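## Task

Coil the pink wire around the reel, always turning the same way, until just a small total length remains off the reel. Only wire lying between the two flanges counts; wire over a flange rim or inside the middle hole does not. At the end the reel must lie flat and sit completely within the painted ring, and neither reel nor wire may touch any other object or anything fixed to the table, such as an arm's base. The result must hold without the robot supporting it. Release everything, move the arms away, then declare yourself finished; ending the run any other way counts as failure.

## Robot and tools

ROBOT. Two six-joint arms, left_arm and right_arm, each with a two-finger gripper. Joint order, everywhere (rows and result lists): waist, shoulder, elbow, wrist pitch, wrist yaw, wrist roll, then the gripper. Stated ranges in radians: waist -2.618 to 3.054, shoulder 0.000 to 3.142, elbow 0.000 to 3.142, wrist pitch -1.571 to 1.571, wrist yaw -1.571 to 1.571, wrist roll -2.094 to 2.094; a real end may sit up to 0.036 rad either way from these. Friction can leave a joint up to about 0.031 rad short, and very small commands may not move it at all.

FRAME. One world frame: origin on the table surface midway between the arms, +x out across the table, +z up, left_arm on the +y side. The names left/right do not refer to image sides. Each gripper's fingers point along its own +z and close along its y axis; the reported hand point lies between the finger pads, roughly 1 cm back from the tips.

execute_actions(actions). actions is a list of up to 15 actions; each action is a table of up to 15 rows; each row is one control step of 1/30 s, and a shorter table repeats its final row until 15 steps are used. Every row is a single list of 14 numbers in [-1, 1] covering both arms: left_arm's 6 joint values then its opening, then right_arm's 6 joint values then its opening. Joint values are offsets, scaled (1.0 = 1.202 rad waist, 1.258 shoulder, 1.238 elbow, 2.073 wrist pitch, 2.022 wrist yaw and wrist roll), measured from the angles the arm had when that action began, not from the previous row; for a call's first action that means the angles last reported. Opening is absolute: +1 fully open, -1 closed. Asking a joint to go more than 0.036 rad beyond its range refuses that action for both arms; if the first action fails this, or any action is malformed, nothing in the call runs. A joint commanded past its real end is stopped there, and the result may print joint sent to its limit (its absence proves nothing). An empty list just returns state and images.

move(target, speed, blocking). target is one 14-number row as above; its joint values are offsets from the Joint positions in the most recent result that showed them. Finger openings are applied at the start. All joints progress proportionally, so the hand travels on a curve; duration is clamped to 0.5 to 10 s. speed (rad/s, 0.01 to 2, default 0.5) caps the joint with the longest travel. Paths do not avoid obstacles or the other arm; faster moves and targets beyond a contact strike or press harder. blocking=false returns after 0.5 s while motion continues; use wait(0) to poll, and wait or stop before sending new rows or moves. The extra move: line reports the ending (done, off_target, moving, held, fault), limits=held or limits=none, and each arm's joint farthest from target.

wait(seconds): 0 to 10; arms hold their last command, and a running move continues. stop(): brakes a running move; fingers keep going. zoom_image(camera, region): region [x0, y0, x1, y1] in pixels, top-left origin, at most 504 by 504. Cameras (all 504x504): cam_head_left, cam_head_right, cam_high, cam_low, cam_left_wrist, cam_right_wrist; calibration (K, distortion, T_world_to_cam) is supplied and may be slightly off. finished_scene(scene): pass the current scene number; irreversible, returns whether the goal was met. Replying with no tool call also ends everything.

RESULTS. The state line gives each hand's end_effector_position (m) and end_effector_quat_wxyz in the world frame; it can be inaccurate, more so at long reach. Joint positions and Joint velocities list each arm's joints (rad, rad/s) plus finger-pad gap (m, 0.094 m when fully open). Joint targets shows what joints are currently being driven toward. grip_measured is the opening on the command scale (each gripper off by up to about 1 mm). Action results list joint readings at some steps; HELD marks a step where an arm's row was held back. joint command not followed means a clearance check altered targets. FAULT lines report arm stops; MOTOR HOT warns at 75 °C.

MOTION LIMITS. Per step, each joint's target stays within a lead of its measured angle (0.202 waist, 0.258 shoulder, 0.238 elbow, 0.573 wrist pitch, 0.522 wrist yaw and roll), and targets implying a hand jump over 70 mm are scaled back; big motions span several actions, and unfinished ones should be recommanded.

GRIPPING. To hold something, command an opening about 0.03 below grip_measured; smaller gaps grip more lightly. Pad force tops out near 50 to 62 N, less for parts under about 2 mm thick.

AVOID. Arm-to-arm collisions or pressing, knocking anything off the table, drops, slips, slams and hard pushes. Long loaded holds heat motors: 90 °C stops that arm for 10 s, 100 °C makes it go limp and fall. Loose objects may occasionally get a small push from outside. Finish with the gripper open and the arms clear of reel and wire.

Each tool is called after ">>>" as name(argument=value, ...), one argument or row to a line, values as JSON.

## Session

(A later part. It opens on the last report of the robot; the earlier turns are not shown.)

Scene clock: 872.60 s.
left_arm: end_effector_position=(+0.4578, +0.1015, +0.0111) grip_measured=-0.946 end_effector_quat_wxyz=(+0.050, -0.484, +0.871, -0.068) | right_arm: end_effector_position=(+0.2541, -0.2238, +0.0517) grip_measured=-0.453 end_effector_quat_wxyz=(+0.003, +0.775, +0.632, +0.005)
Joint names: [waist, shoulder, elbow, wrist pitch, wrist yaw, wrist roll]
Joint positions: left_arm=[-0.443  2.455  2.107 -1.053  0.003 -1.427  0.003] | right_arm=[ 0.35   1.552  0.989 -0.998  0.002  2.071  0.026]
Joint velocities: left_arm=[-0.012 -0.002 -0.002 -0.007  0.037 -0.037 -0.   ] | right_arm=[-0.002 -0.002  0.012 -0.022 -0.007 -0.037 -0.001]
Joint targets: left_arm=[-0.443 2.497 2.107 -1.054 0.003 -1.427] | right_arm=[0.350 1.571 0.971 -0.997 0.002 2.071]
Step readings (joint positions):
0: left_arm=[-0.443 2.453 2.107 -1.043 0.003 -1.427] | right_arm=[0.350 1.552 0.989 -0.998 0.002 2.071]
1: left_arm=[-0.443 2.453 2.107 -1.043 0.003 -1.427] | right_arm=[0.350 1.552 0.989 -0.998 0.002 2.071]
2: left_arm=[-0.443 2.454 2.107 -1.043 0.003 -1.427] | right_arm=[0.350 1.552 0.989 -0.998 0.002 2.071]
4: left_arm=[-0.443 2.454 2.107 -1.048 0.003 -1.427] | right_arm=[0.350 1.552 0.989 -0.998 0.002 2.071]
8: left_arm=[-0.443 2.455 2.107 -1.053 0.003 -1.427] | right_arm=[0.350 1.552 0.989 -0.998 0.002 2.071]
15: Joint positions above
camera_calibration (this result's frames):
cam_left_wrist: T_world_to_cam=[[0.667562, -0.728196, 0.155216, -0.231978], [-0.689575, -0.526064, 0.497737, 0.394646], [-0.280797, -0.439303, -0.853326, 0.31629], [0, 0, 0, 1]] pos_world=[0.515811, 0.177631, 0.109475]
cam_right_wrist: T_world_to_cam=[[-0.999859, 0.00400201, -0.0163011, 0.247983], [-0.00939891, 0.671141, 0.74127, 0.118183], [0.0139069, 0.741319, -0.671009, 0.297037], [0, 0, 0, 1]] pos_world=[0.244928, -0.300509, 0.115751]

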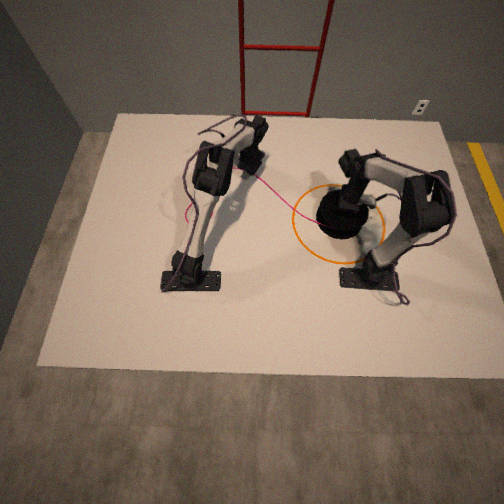

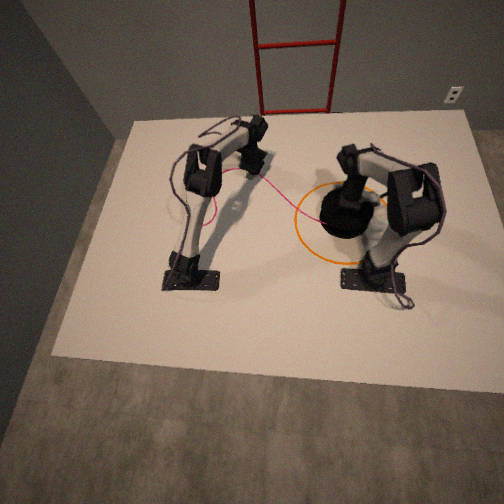

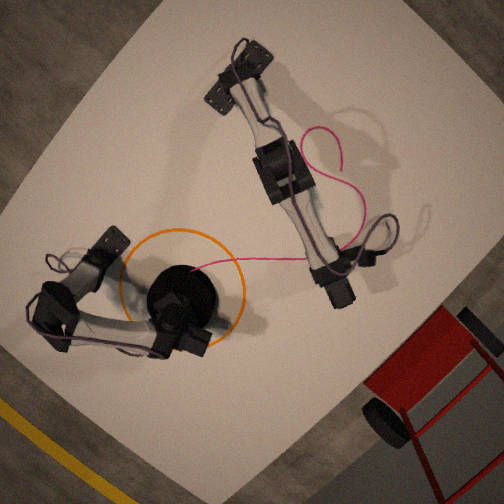

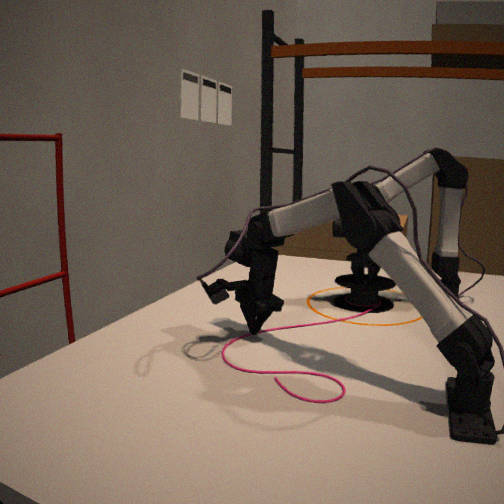

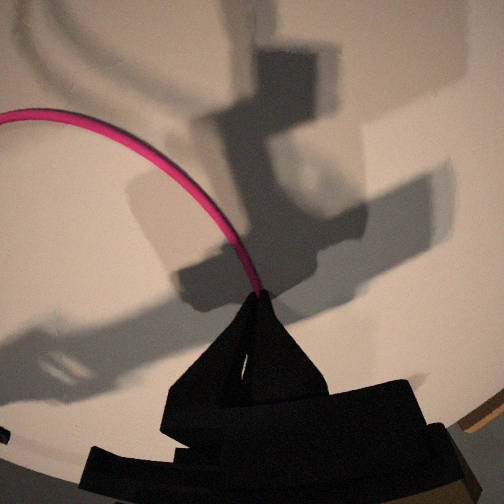

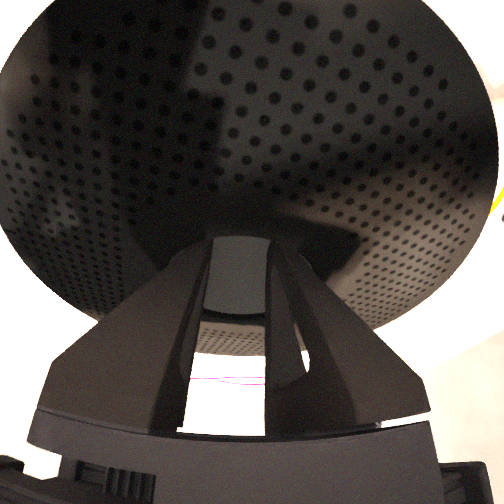

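>>> execute_actions(
  actions=[],
)

Scene clock: 887.40 s.
left_arm: end_effector_position=(+0.4578, +0.1015, +0.0111) grip_measured=-0.947 end_effector_quat_wxyz=(+0.050, -0.484, +0.871, -0.068) | right_arm: end_effector_position=(+0.2541, -0.2238, +0.0517) grip_measured=-0.453 end_effector_quat_wxyz=(+0.003, +0.775, +0.632, +0.005)
Joint names: [waist, shoulder, elbow, wrist pitch, wrist yaw, wrist roll]
Joint positions: left_arm=[-0.443  2.455  2.107 -1.053  0.003 -1.427  0.002] | right_arm=[ 0.35   1.552  0.989 -0.998  0.002  2.071  0.026]
Joint velocities: left_arm=[ 0.002 -0.012 -0.002  0.022 -0.007  0.007 -0.001] | right_arm=[ 0.002 -0.007 -0.007  0.022 -0.051 -0.022  0.   ]
Joint targets: left_arm=[-0.443 2.497 2.107 -1.054 0.003 -1.427] | right_arm=[0.350 1.571 0.971 -0.997 0.002 2.071]
camera_calibration (this result's frames):
cam_left_wrist: T_world_to_cam=[[0.667562, -0.728196, 0.155216, -0.231978], [-0.689575, -0.526064, 0.497737, 0.394646], [-0.280797, -0.439303, -0.853326, 0.31629], [0, 0, 0, 1]] pos_world=[0.515811, 0.177631, 0.109475]
cam_right_wrist: T_world_to_cam=[[-0.999859, 0.00400201, -0.0163011, 0.247983], [-0.00939891, 0.671141, 0.74127, 0.118183], [0.0139069, 0.741319, -0.671009, 0.297037], [0, 0, 0, 1]] pos_world=[0.244928, -0.300509, 0.115751]

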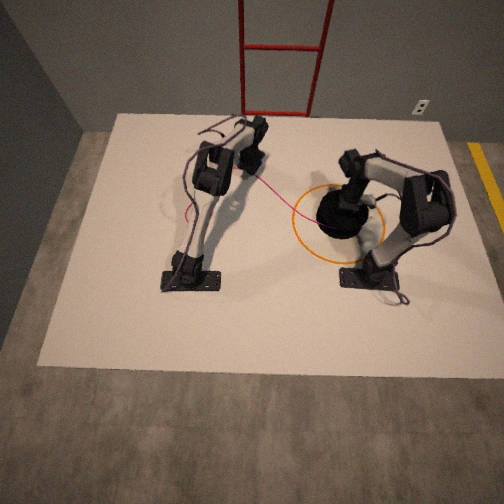

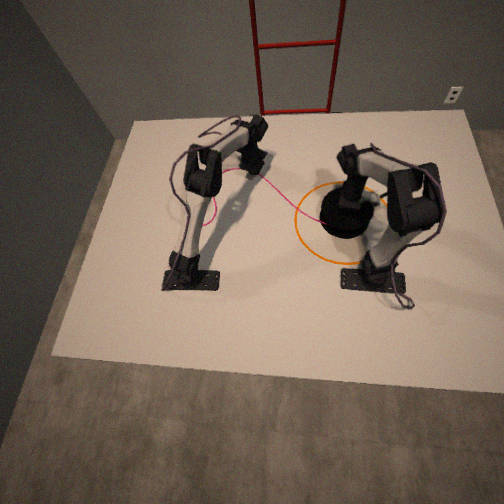

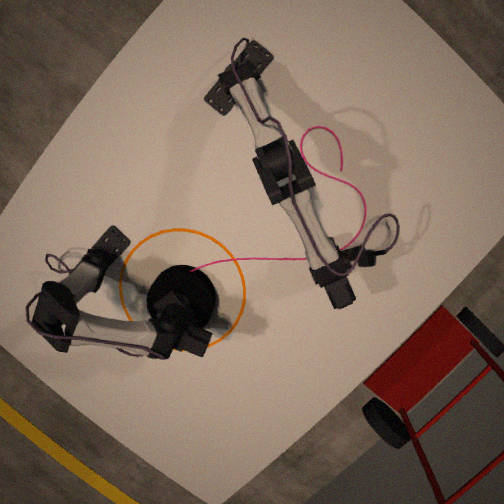

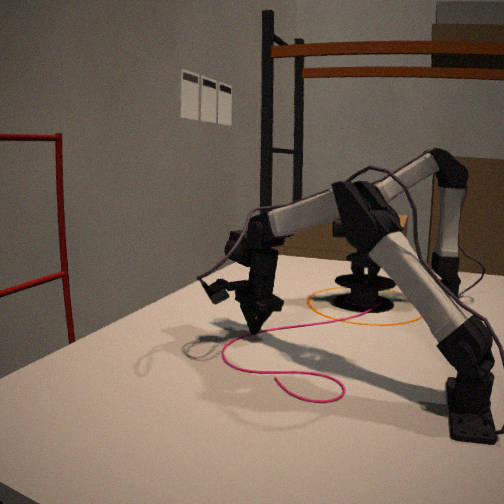

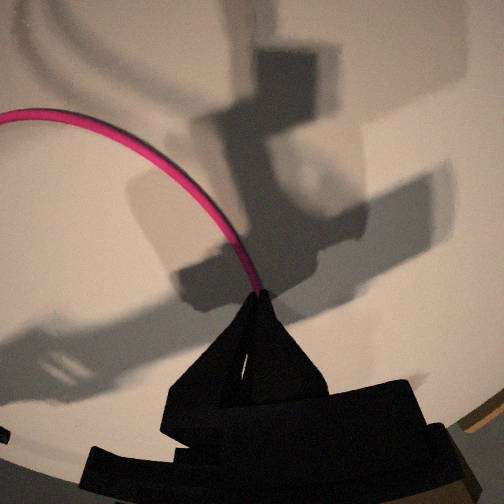

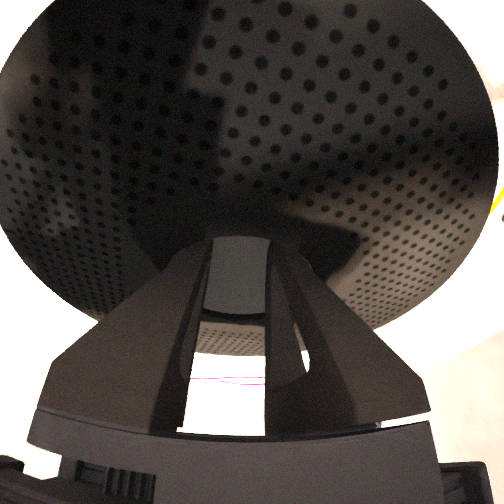

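>>> move(
  target=[-0.195,-0.143,-0.172,0.022,0,-0.086,-0.97, 0,0.015,-0.015,0,0,-1,-0.44],
  speed=0.7,
)

Scene clock: 902.07 s.
left_arm: end_effector_position=(+0.3756, +0.0177, +0.0381) grip_measured=-0.955 end_effector_quat_wxyz=(+0.039, -0.456, +0.886, -0.079) | right_arm: end_effector_position=(+0.2540, -0.2240, +0.0517) grip_measured=-0.446 end_effector_quat_wxyz=(+0.006, -0.113, +0.994, -0.001)
Joint names: [waist, shoulder, elbow, wrist pitch, wrist yaw, wrist roll]
Joint positions: left_arm=[-0.671  2.289  1.921 -1.026 -0.001 -1.593  0.002] | right_arm=[ 0.35   1.552  0.989 -0.998  0.004  0.072  0.026]
Joint velocities: left_arm=[-0.007 -0.007  0.012 -0.022 -0.11  -0.037 -0.001] | right_arm=[ 0.002 -0.002 -0.007  0.051 -0.022  0.037 -0.002]
Joint targets: left_arm=[-0.677 2.275 1.894 -1.008 0.003 -1.601] | right_arm=[0.350 1.571 0.971 -0.998 0.002 0.049]
move: off_target (left_arm, right_arm); limits=none; left_arm: farthest joint: the elbow, 0.027 radians from its target (0.213 radians at the start); right_arm: farthest joint: the wrist roll, 0.023 radians from its target (2.022 radians at the start)
camera_calibration (this result's frames):
cam_left_wrist: T_world_to_cam=[[0.620048, -0.765737, 0.170842, -0.22438], [-0.719059, -0.467538, 0.514162, 0.289873], [-0.313837, -0.441651, -0.840506, 0.291399], [0, 0, 0, 1]] pos_world=[0.439014, 0.0924074, 0.134215]
cam_right_wrist: T_world_to_cam=[[0.411906, -0.911226, -0.000147609, -0.316537], [-0.618824, -0.279849, 0.73399, 0.0604918], [-0.668872, -0.302243, -0.679161, 0.237304], [0, 0, 0, 1]] pos_world=[0.326543, -0.199785, 0.11672]

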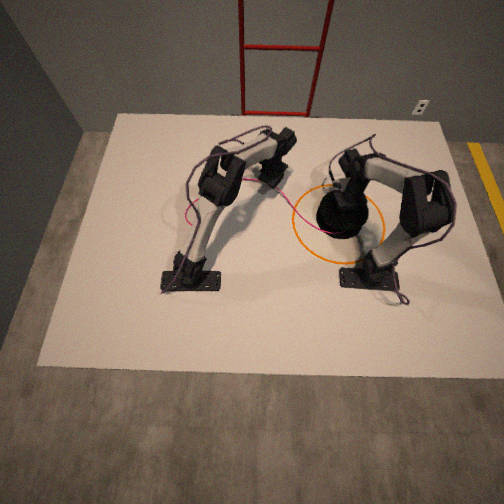

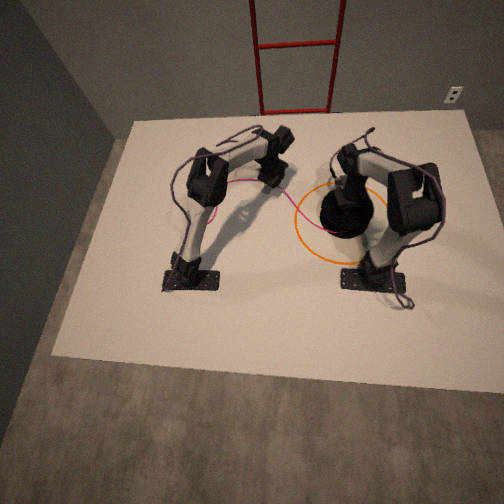

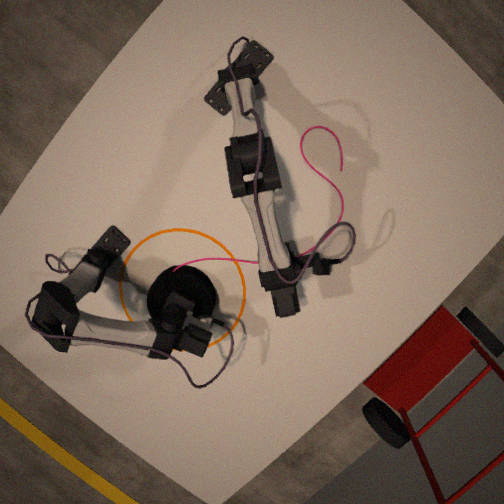

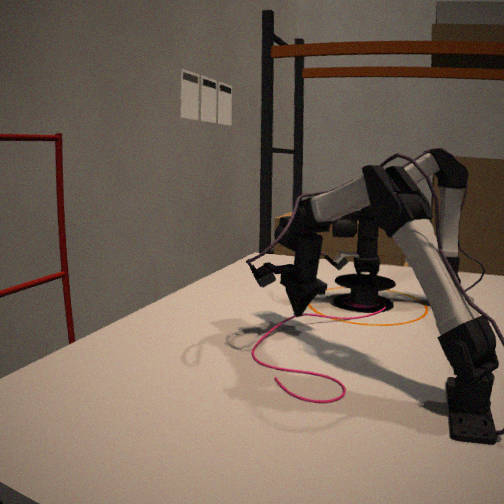

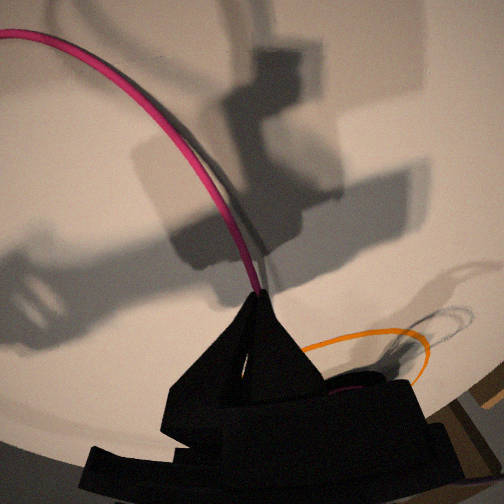

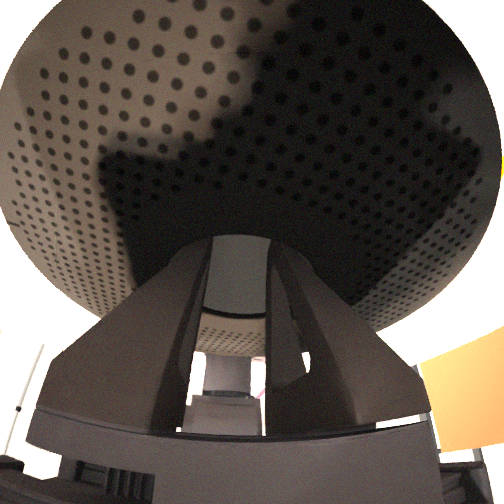

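>>> move(
  target=[-0.127,-0.011,-0.04,0.009,0,-0.055,-0.97, 0,0.015,-0.015,0,0,-1,-0.435],
  speed=0.7,
)

>>> zoom_image(
  camera="cam_low",
  region=[290, 250, 440, 340],
)

Scene clock: 914.00 s.
left_arm: end_effector_position=(+0.3250, -0.0318, +0.0316) grip_measured=-0.955 end_effector_quat_wxyz=(+0.026, -0.437, +0.896, -0.074) | right_arm: end_effector_position=(+0.2542, -0.2239, +0.0521) grip_measured=-0.441 end_effector_quat_wxyz=(-0.002, +0.897, -0.442, +0.005)
Joint names: [waist, shoulder, elbow, wrist pitch, wrist yaw, wrist roll]
Joint positions: left_arm=[-0.817  2.289  1.898 -1.024 -0.001 -1.696  0.002] | right_arm=[ 0.35   1.552  0.991 -0.999  0.004 -1.928  0.026]
Joint velocities: left_arm=[-0.012 -0.012  0.002  0.051  0.007  0.007  0.   ] | right_arm=[-0.012 -0.002  0.002 -0.051  0.051  0.007  0.001]
Joint targets: left_arm=[-0.824 2.275 1.871 -1.007 -0.001 -1.704] | right_arm=[0.350 1.571 0.971 -0.998 0.004 -1.950]
move: off_target (left_arm, right_arm); limits=none; left_arm: farthest joint: the elbow, 0.027 radians from its target (0.049 radians at the start); right_arm: farthest joint: the wrist roll, 0.022 radians from its target (2.022 radians at the start)
camera_calibration (this result's frames):
cam_left_wrist: T_world_to_cam=[[0.590023, -0.792572, 0.153956, -0.220333], [-0.724895, -0.436054, 0.533277, 0.235993], [-0.355527, -0.426248, -0.831813, 0.261998], [0, 0, 0, 1]] pos_world=[0.39422, 0.039952, 0.126006]
cam_right_wrist: T_world_to_cam=[[0.657133, 0.753771, 0.00231114, -0.0061743], [0.500241, -0.438396, 0.746704, -0.260311], [0.563857, -0.489528, -0.665152, -0.118371], [0, 0, 0, 1]] pos_world=[0.20102, -0.167411, 0.115655]

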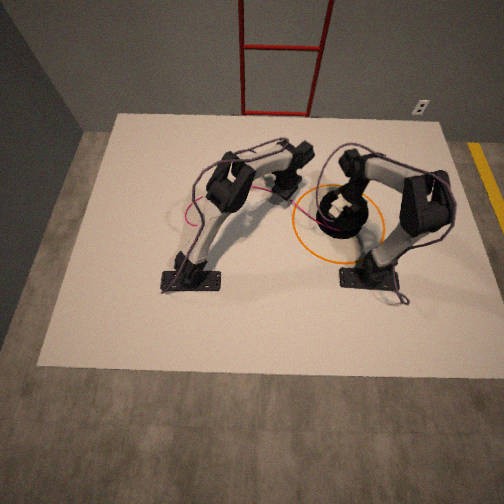

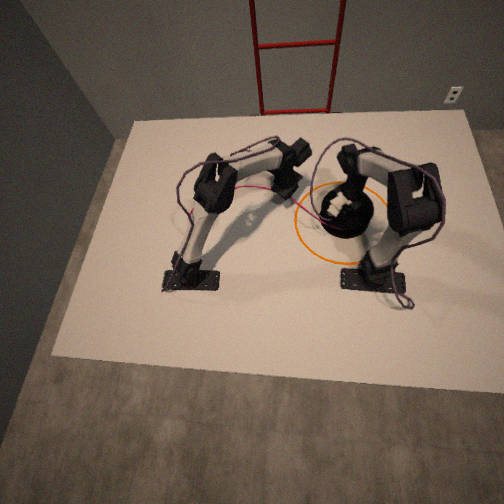

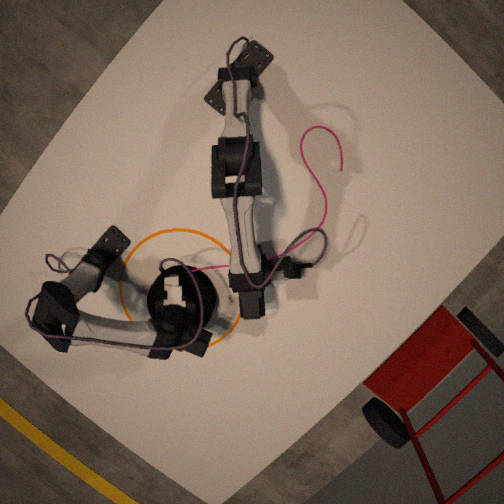

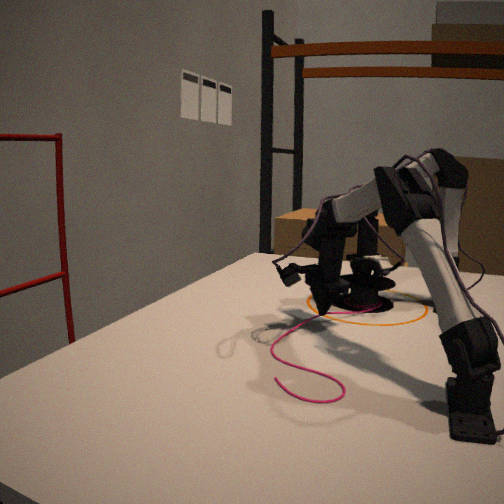

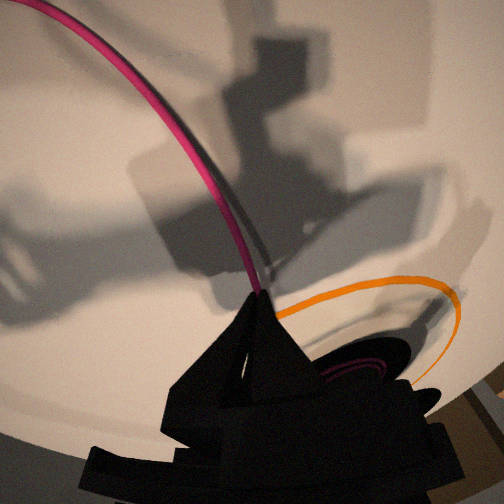

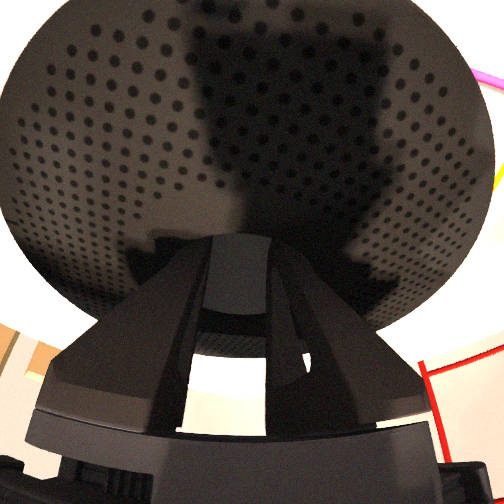

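Region (290, 250, 440, 340) of cam_low's 504x504 image, scaled by 3.360, with more detail than that image has; it fills the top 302 rows of this view, and the rest is white.

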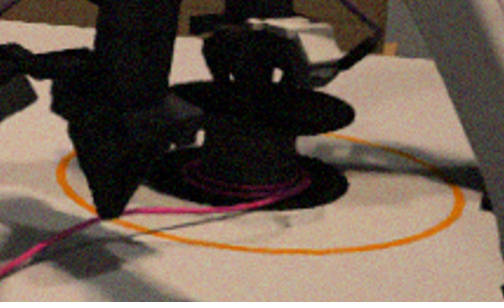

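>>> execute_actions(
  actions=[
    [[0,0.0,-0.022,0.008,0,0,-0.97, 0,0.01,-0.01,0,0,0,-0.5],[0,0.01,-0.022,0.008,0,0,-0.97, 0,0.01,-0.01,0,0,0,-0.55],[0,0.018,-0.022,0.008,0,0,-0.97, 0,0.005,-0.005,0,0,0,-0.6],[0,0.024,-0.022,0.008,0,0,-0.97, 0,0,0,0,0,0,-0.65],[0,0.03,-0.022,0.008,0,0,-0.97, 0,0,0,0,0,0,-0.7],[0,0.035,-0.022,0.008,0,0,-0.97, 0,0,0,0,0,0,-0.75],[0,0.04,-0.022,0.008,0,0,-0.97, 0,0,0,0,0,0,-0.8],[0,0.045,-0.022,0.008,0,0,-0.97, 0,0,0,0,0,0,-0.85],[0,0.048,-0.022,0.008,0,0,-0.97, 0,0,0,0,0,0,-0.9]],
    [[0,0,0,0,0,0,-0.93, 0,0,0,0,0,0,-0.9],[0,0,0,0,0,0,-0.88, 0,0,0,0,0,0,-0.9],[0,0,0,0,0,0,-0.8, 0,0,0,0,0,0,-0.9],[0,0,0,0,0,0,-0.7, 0,0,0,0,0,0,-0.9],[0,0,0,0,0,0,-0.6, 0,0,0,0,0,0,-0.9],[0,0,0,0,0,0,-0.5, 0,0,0,0,0,0,-0.9],[0,0,0,0,0,0,-0.4, 0,0,0,0,0,0,-0.9]],
  ],
)

Scene clock: 939.67 s.
left_arm: end_effector_position=(+0.3227, -0.0293, +0.0118) grip_measured=-0.402 end_effector_quat_wxyz=(+0.019, -0.438, +0.897, -0.054) | right_arm: end_effector_position=(+0.2543, -0.2239, +0.0519) grip_measured=-0.898 end_effector_quat_wxyz=(-0.002, +0.897, -0.442, +0.005)
Joint names: [waist, shoulder, elbow, wrist pitch, wrist yaw, wrist roll]
Joint positions: left_arm=[-0.817  2.332  1.898 -1.022 -0.001 -1.696  0.028] | right_arm=[ 0.35   1.552  0.991 -0.999  0.004 -1.928  0.005]
Joint velocities: left_arm=[ 0.002  0.002 -0.017  0.051 -0.007 -0.051 -0.   ] | right_arm=[-0.007  0.002 -0.007 -0.037  0.022  0.022  0.   ]
Joint targets: left_arm=[-0.817 2.332 1.898 -1.022 -0.001 -1.696] | right_arm=[0.350 1.552 0.991 -0.999 0.004 -1.928]
Step readings (joint positions; steps 1 to 15: 1st action; 16 to 30: 2nd action):
0: left_arm=[-0.817 2.289 1.898 -1.024 -0.001 -1.696] | right_arm=[0.350 1.552 0.991 -0.999 0.004 -1.928]
1: left_arm=[-0.817 2.289 1.898 -1.024 -0.001 -1.696] | right_arm=[0.350 1.552 0.991 -0.999 0.004 -1.928]
2: left_arm=[-0.817 2.289 1.898 -1.024 -0.001 -1.696] | right_arm=[0.350 1.552 0.991 -0.999 0.004 -1.928]
4: left_arm=[-0.817 2.289 1.898 -1.024 -0.001 -1.696] | right_arm=[0.350 1.552 0.991 -0.999 0.004 -1.928]
8: left_arm=[-0.817 2.302 1.898 -1.022 -0.001 -1.696] | right_arm=[0.350 1.552 0.991 -0.999 0.004 -1.928]
15: left_arm=[-0.817 2.332 1.898 -1.022 -0.001 -1.696] | right_arm=[0.350 1.552 0.991 -0.999 0.004 -1.928]
16: left_arm=[-0.817 2.332 1.898 -1.022 -0.001 -1.696] | right_arm=[0.350 1.552 0.991 -0.999 0.004 -1.928]
17: left_arm=[-0.817 2.332 1.898 -1.022 -0.001 -1.696] | right_arm=[0.350 1.552 0.991 -0.999 0.004 -1.928]
19: left_arm=[-0.817 2.332 1.898 -1.022 -0.001 -1.696] | right_arm=[0.350 1.552 0.991 -0.999 0.004 -1.928]
23: left_arm=[-0.817 2.332 1.898 -1.022 -0.001 -1.696] | right_arm=[0.350 1.552 0.991 -0.999 0.004 -1.928]
30: Joint positions above
camera_calibration (this result's frames):
cam_left_wrist: T_world_to_cam=[[0.593883, -0.796445, 0.113924, -0.214855], [-0.709414, -0.451587, 0.541111, 0.240287], [-0.379518, -0.402176, -0.833199, 0.254214], [0, 0, 0, 1]] pos_world=[0.394541, 0.0396296, 0.106266]
cam_right_wrist: T_world_to_cam=[[0.657134, 0.753771, 0.00198706, -0.00619703], [0.500513, -0.438313, 0.746571, -0.260237], [0.563615, -0.489602, -0.665303, -0.118456], [0, 0, 0, 1]] pos_world=[0.201088, -0.167391, 0.115488]

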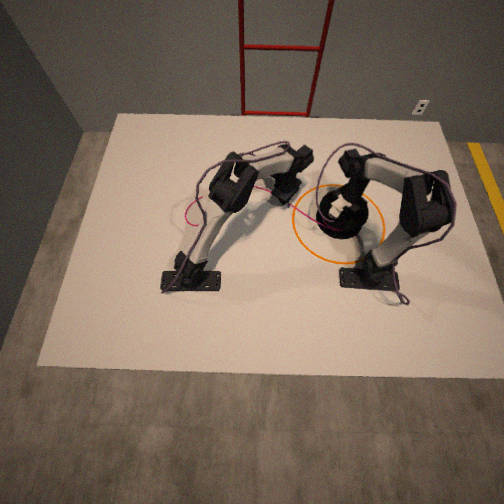

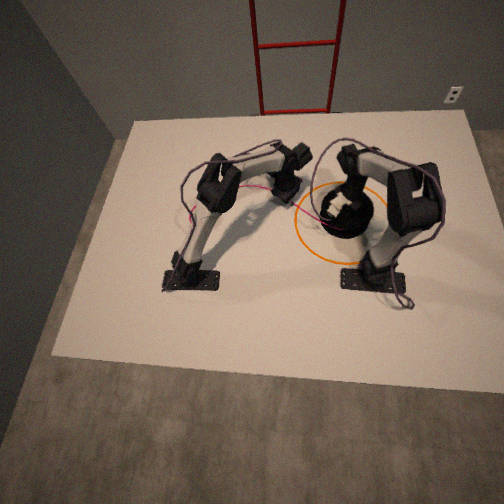

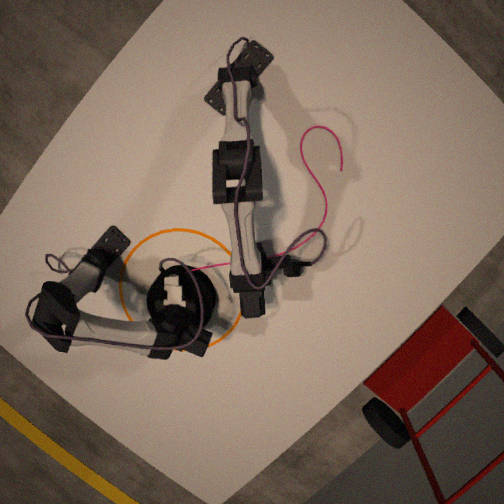

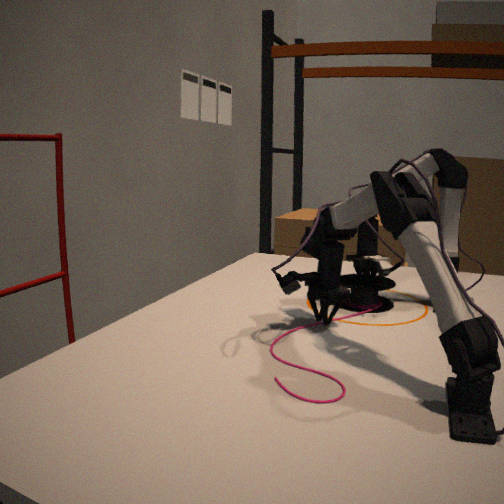

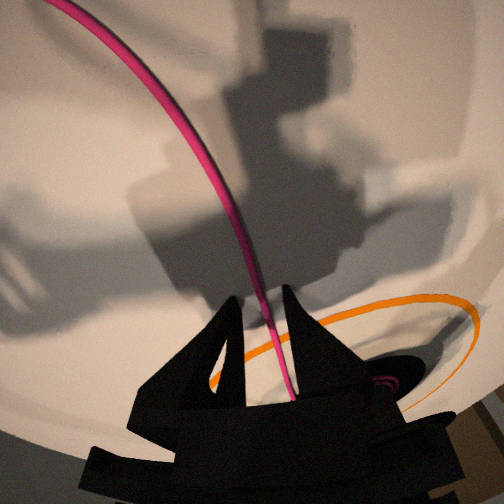

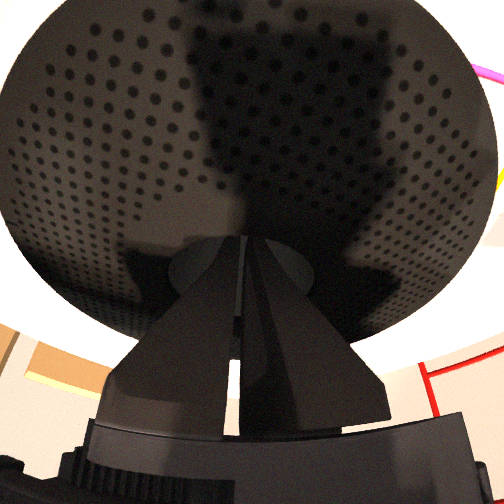

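>>> execute_actions(
  actions=[
    [[0,-0.01,0,0,0,0,-0.4, 0,0,0,0,0,0,-0.9],[0,-0.02,0,0,0,0,-0.4, 0,0,0,0,0,0,-0.9],[0,-0.028,0,0,0,0,-0.4, 0,0,0,0,0,0,-0.9],[0,-0.035,0,0,0,0,-0.4, 0,0,0,0,0,0,-0.9],[0,-0.042,0,0,0,0,-0.4, 0,0,0,0,0,0,-0.9],[0,-0.05,0,0,0,0,-0.4, 0,0,0,0,0,0,-0.9]],
  ],
)

>>> move(
  target=[0.329,-0.195,-0.255,-0.028,0,-0.17,-0.3, 0,0,0,0,0,1,-0.9],
  speed=1.0,
)

>>> move(
  target=[0,0,0,0,0,0,-0.3, 0,0,0,0,0,0.995,-0.9],
  speed=1.2,
)

Scene clock: 955.43 s.
left_arm: end_effector_position=(+0.3264, -0.0331, +0.0400) grip_measured=-0.402 end_effector_quat_wxyz=(+0.029, -0.437, +0.895, -0.083) | right_arm: end_effector_position=(+0.2543, -0.2239, +0.0519) grip_measured=-0.898 end_effector_quat_wxyz=(-0.002, +0.897, -0.442, +0.005)
Joint names: [waist, shoulder, elbow, wrist pitch, wrist yaw, wrist roll]
Joint positions: left_arm=[-0.817  2.271  1.898 -1.022 -0.001 -1.696  0.028] | right_arm=[ 0.35   1.552  0.991 -0.999  0.004 -1.928  0.005]
Joint velocities: left_arm=[ 0.002 -0.012 -0.027 -0.022 -0.066  0.007 -0.001] | right_arm=[ 0.002 -0.012 -0.007  0.007  0.066 -0.051  0.001]
Joint targets: left_arm=[-0.817 2.269 1.898 -1.022 -0.001 -1.696] | right_arm=[0.350 1.552 0.991 -0.999 0.004 -1.928]
Step readings (joint positions):
0: left_arm=[-0.817 2.332 1.898 -1.022 -0.001 -1.696] | right_arm=[0.350 1.552 0.991 -0.999 0.004 -1.928]
1: left_arm=[-0.817 2.332 1.898 -1.022 -0.001 -1.696] | right_arm=[0.350 1.552 0.991 -0.999 0.004 -1.928]
2: left_arm=[-0.817 2.331 1.898 -1.022 -0.001 -1.696] | right_arm=[0.350 1.552 0.991 -0.999 0.004 -1.928]
4: left_arm=[-0.817 2.324 1.898 -1.022 -0.001 -1.696] | right_arm=[0.350 1.552 0.991 -0.999 0.004 -1.928]
8: left_arm=[-0.817 2.289 1.898 -1.022 -0.001 -1.696] | right_arm=[0.350 1.552 0.991 -0.999 0.004 -1.928]
15: Joint positions above
camera_calibration (this result's frames):
cam_left_wrist: T_world_to_cam=[[0.587685, -0.790225, 0.173695, -0.223477], [-0.732477, -0.428447, 0.529066, 0.234813], [-0.343663, -0.438152, -0.830614, 0.264557], [0, 0, 0, 1]] pos_world=[0.394248, 0.0399236, 0.13433]
cam_right_wrist: T_world_to_cam=[[0.657134, 0.753771, 0.00198706, -0.00619703], [0.500513, -0.438313, 0.746571, -0.260237], [0.563615, -0.489602, -0.665303, -0.118456], [0, 0, 0, 1]] pos_world=[0.201088, -0.167391, 0.115488]

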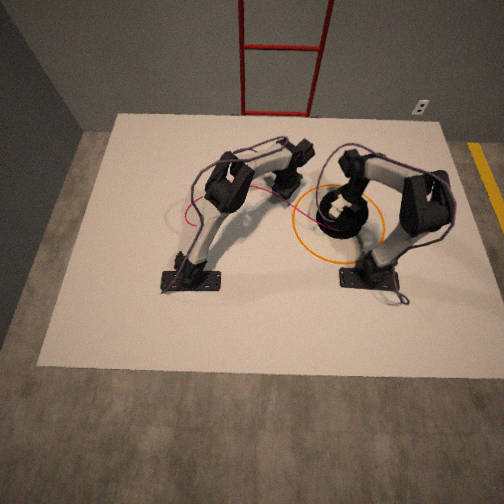

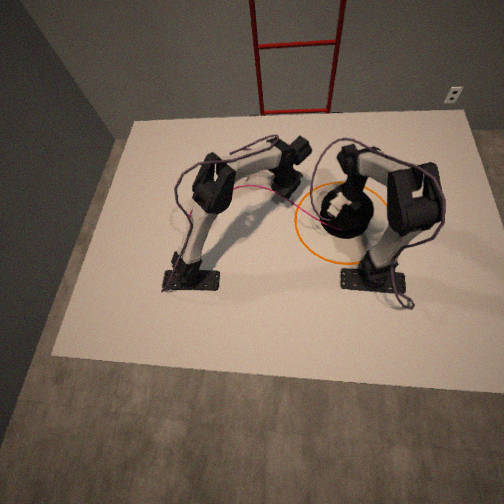

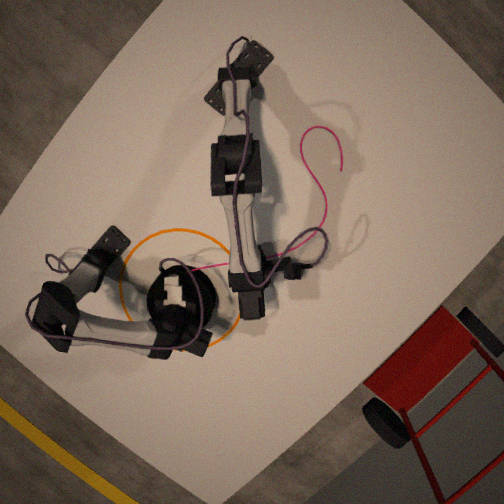

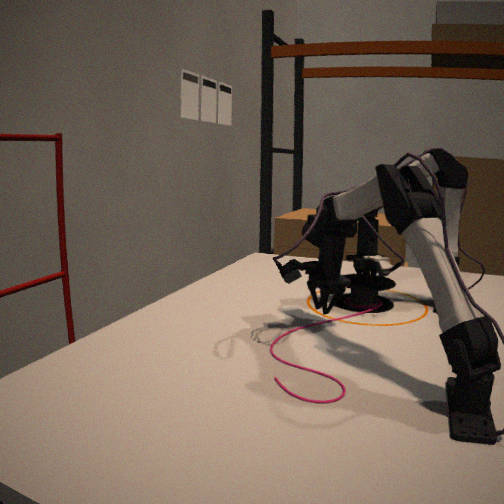

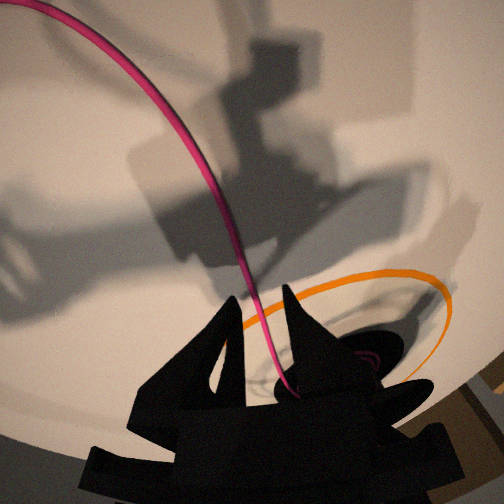

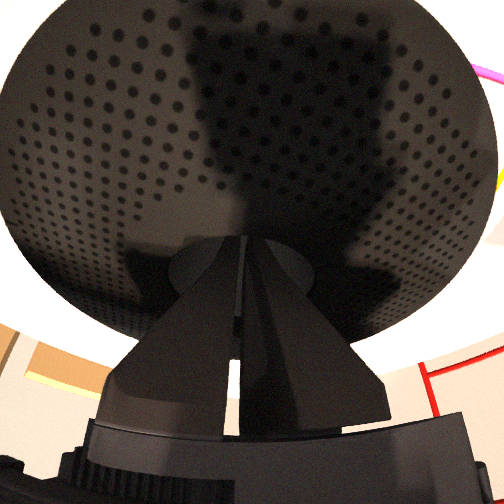

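Scene clock: 958.40 s.
left_arm: end_effector_position=(+0.3607, +0.1522, +0.0563) grip_measured=-0.302 end_effector_quat_wxyz=(-0.015, +0.729, -0.683, +0.038) | right_arm: end_effector_position=(+0.2543, -0.2239, +0.0519) grip_measured=-0.898 end_effector_quat_wxyz=(+0.006, -0.106, +0.994, -0.001)
Joint names: [waist, shoulder, elbow, wrist pitch, wrist yaw, wrist roll]
Joint positions: left_arm=[-0.426  2.04   1.61  -1.06  -0.001 -2.031  0.033] | right_arm=[ 0.35   1.552  0.991 -0.999  0.004  0.086  0.005]
Joint velocities: left_arm=[ 0.002 -0.002  0.002 -0.022 -0.022 -0.066 -0.001] | right_arm=[-0.012 -0.002 -0.007  0.022  0.022 -0.051  0.001]
Joint targets: left_arm=[-0.422 2.026 1.583 -1.080 -0.001 -2.039] | right_arm=[0.350 1.552 0.991 -0.999 0.004 0.094]
move: off_target (left_arm); limits=none; left_arm: farthest joint: the elbow, 0.028 radians from its target (0.316 radians at the start); right_arm: farthest joint: the wrist roll, 0.008 radians from its target (2.022 radians at the start)
camera_calibration (this result's frames):
cam_left_wrist: T_world_to_cam=[[0.976558, -0.199781, 0.0801339, -0.324908], [-0.20935, -0.794914, 0.56946, 0.195473], [-0.0500679, -0.572887, -0.818104, 0.285032], [0, 0, 0, 1]] pos_world=[0.372485, 0.253765, 0.147908]
cam_right_wrist: T_world_to_cam=[[0.399704, -0.916644, -0.000282145, -0.314674], [-0.62251, -0.271672, 0.733945, 0.0633021], [-0.672844, -0.293185, -0.679208, 0.240662], [0, 0, 0, 1]] pos_world=[0.32711, -0.200688, 0.11691]

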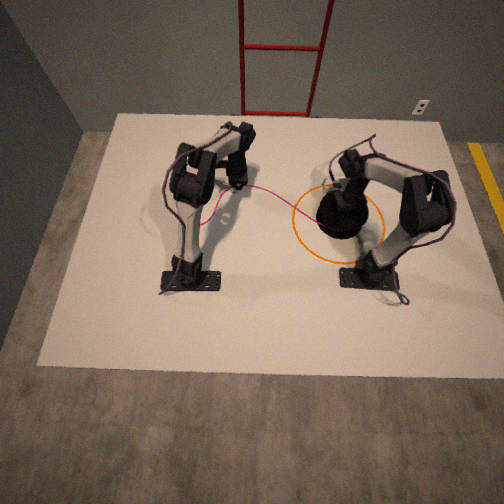

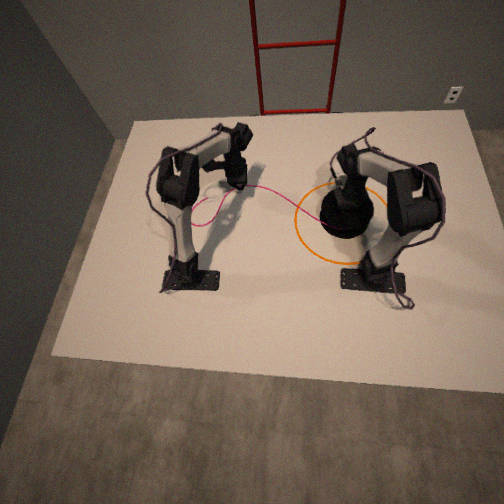

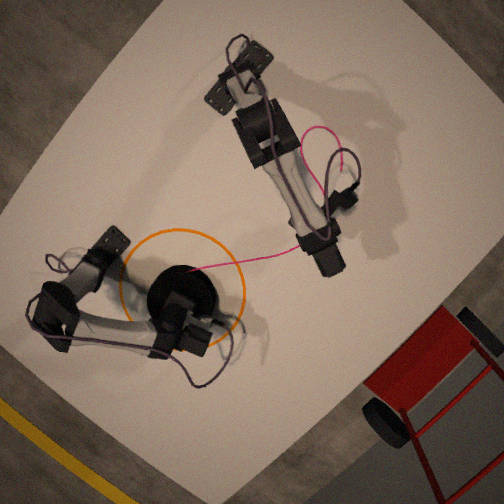

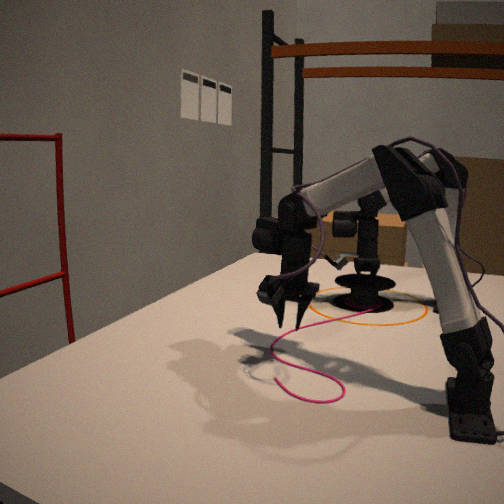

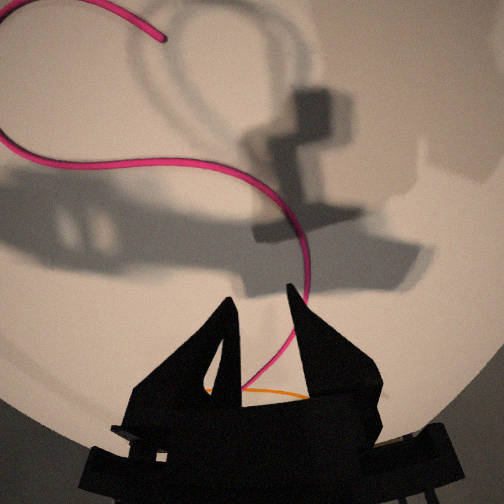

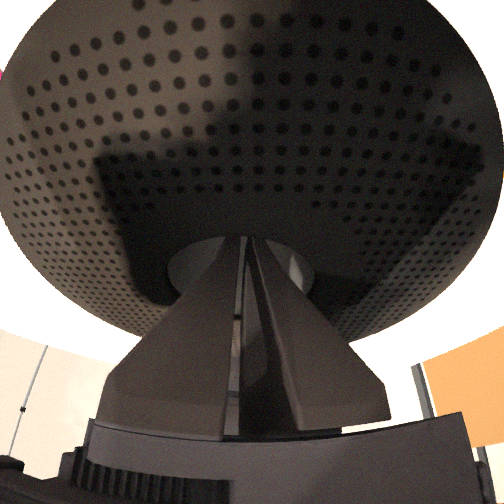

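Scene clock: 961.07 s.
left_arm: end_effector_position=(+0.3607, +0.1522, +0.0563) grip_measured=-0.302 end_effector_quat_wxyz=(-0.015, +0.729, -0.683, +0.038) | right_arm: end_effector_position=(+0.2543, -0.2239, +0.0519) grip_measured=-0.898 end_effector_quat_wxyz=(+0.004, +0.780, +0.625, +0.004)
Joint names: [waist, shoulder, elbow, wrist pitch, wrist yaw, wrist roll]
Joint positions: left_arm=[-0.426  2.04   1.61  -1.06  -0.001 -2.031  0.033] | right_arm=[ 0.35   1.552  0.991 -0.999  0.004  2.089  0.005]
Joint velocities: left_arm=[ 0.012 -0.007  0.007 -0.007  0.037 -0.007 -0.001] | right_arm=[-0.007 -0.012  0.007 -0.066 -0.037 -0.051 -0.001]
Joint targets: left_arm=[-0.426 2.040 1.610 -1.060 -0.001 -2.031] | right_arm=[0.350 1.552 0.991 -0.999 0.004 2.097]
move: done; limits=none; left_arm: farthest joint: the waist, 0.000 radians from its target (0.000 radians at the start); right_arm: farthest joint: the wrist roll, 0.009 radians from its target (2.012 radians at the start)
camera_calibration (this result's frames):
cam_left_wrist: T_world_to_cam=[[0.976558, -0.199781, 0.0801339, -0.324908], [-0.20935, -0.794914, 0.56946, 0.195473], [-0.0500679, -0.572887, -0.818104, 0.285032], [0, 0, 0, 1]] pos_world=[0.372485, 0.253765, 0.147908]
cam_right_wrist: T_world_to_cam=[[-0.999635, 0.0215407, -0.0162813, 0.252075], [0.00241737, 0.671951, 0.740592, 0.115352], [0.0268931, 0.740283, -0.671758, 0.293766], [0, 0, 0, 1]] pos_world=[0.243804, -0.300411, 0.116015]

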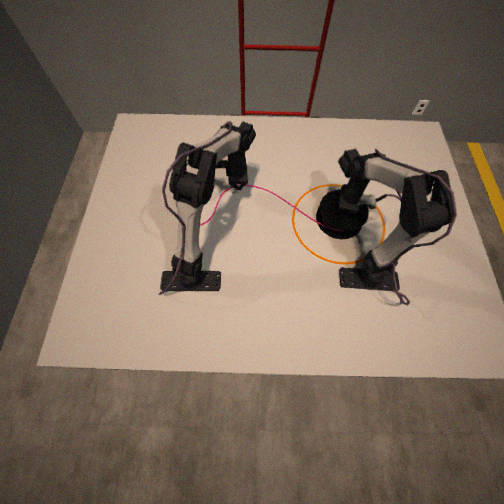

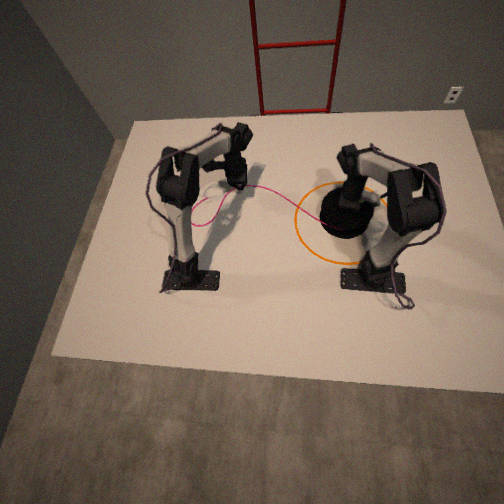

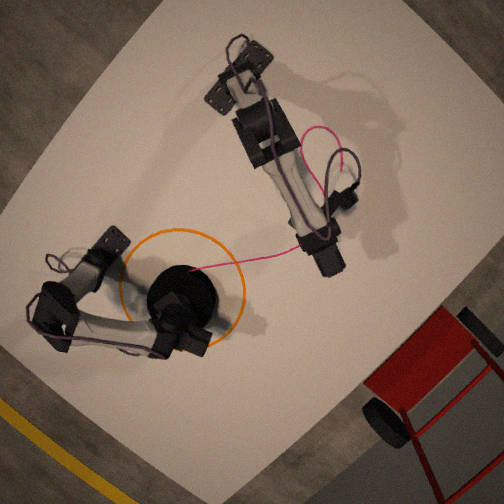

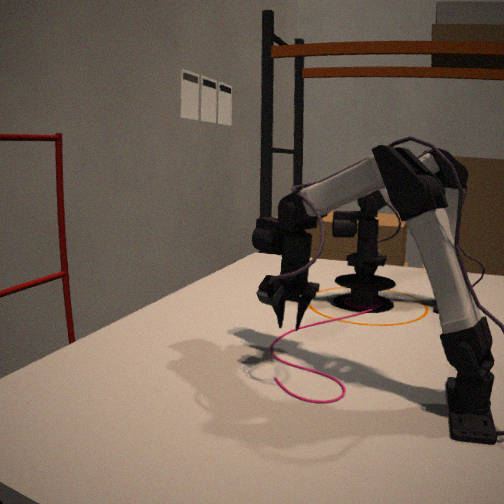

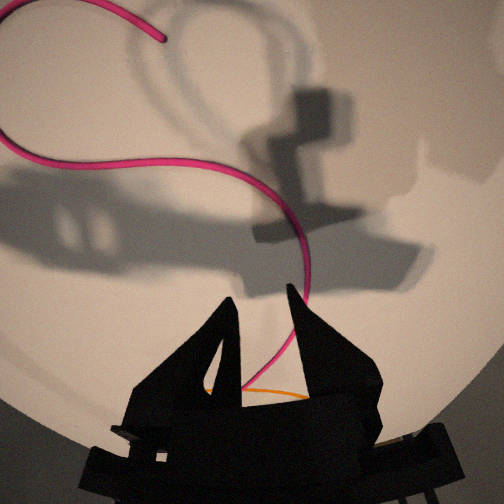

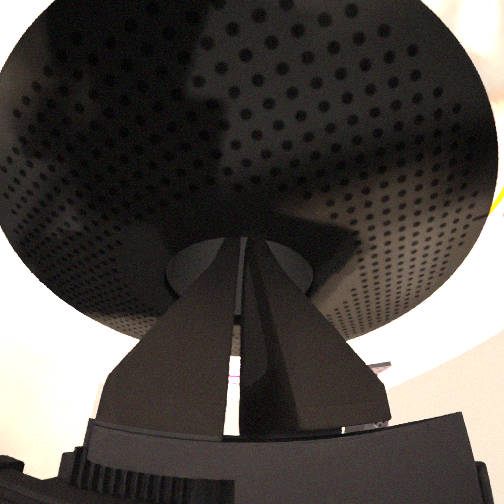

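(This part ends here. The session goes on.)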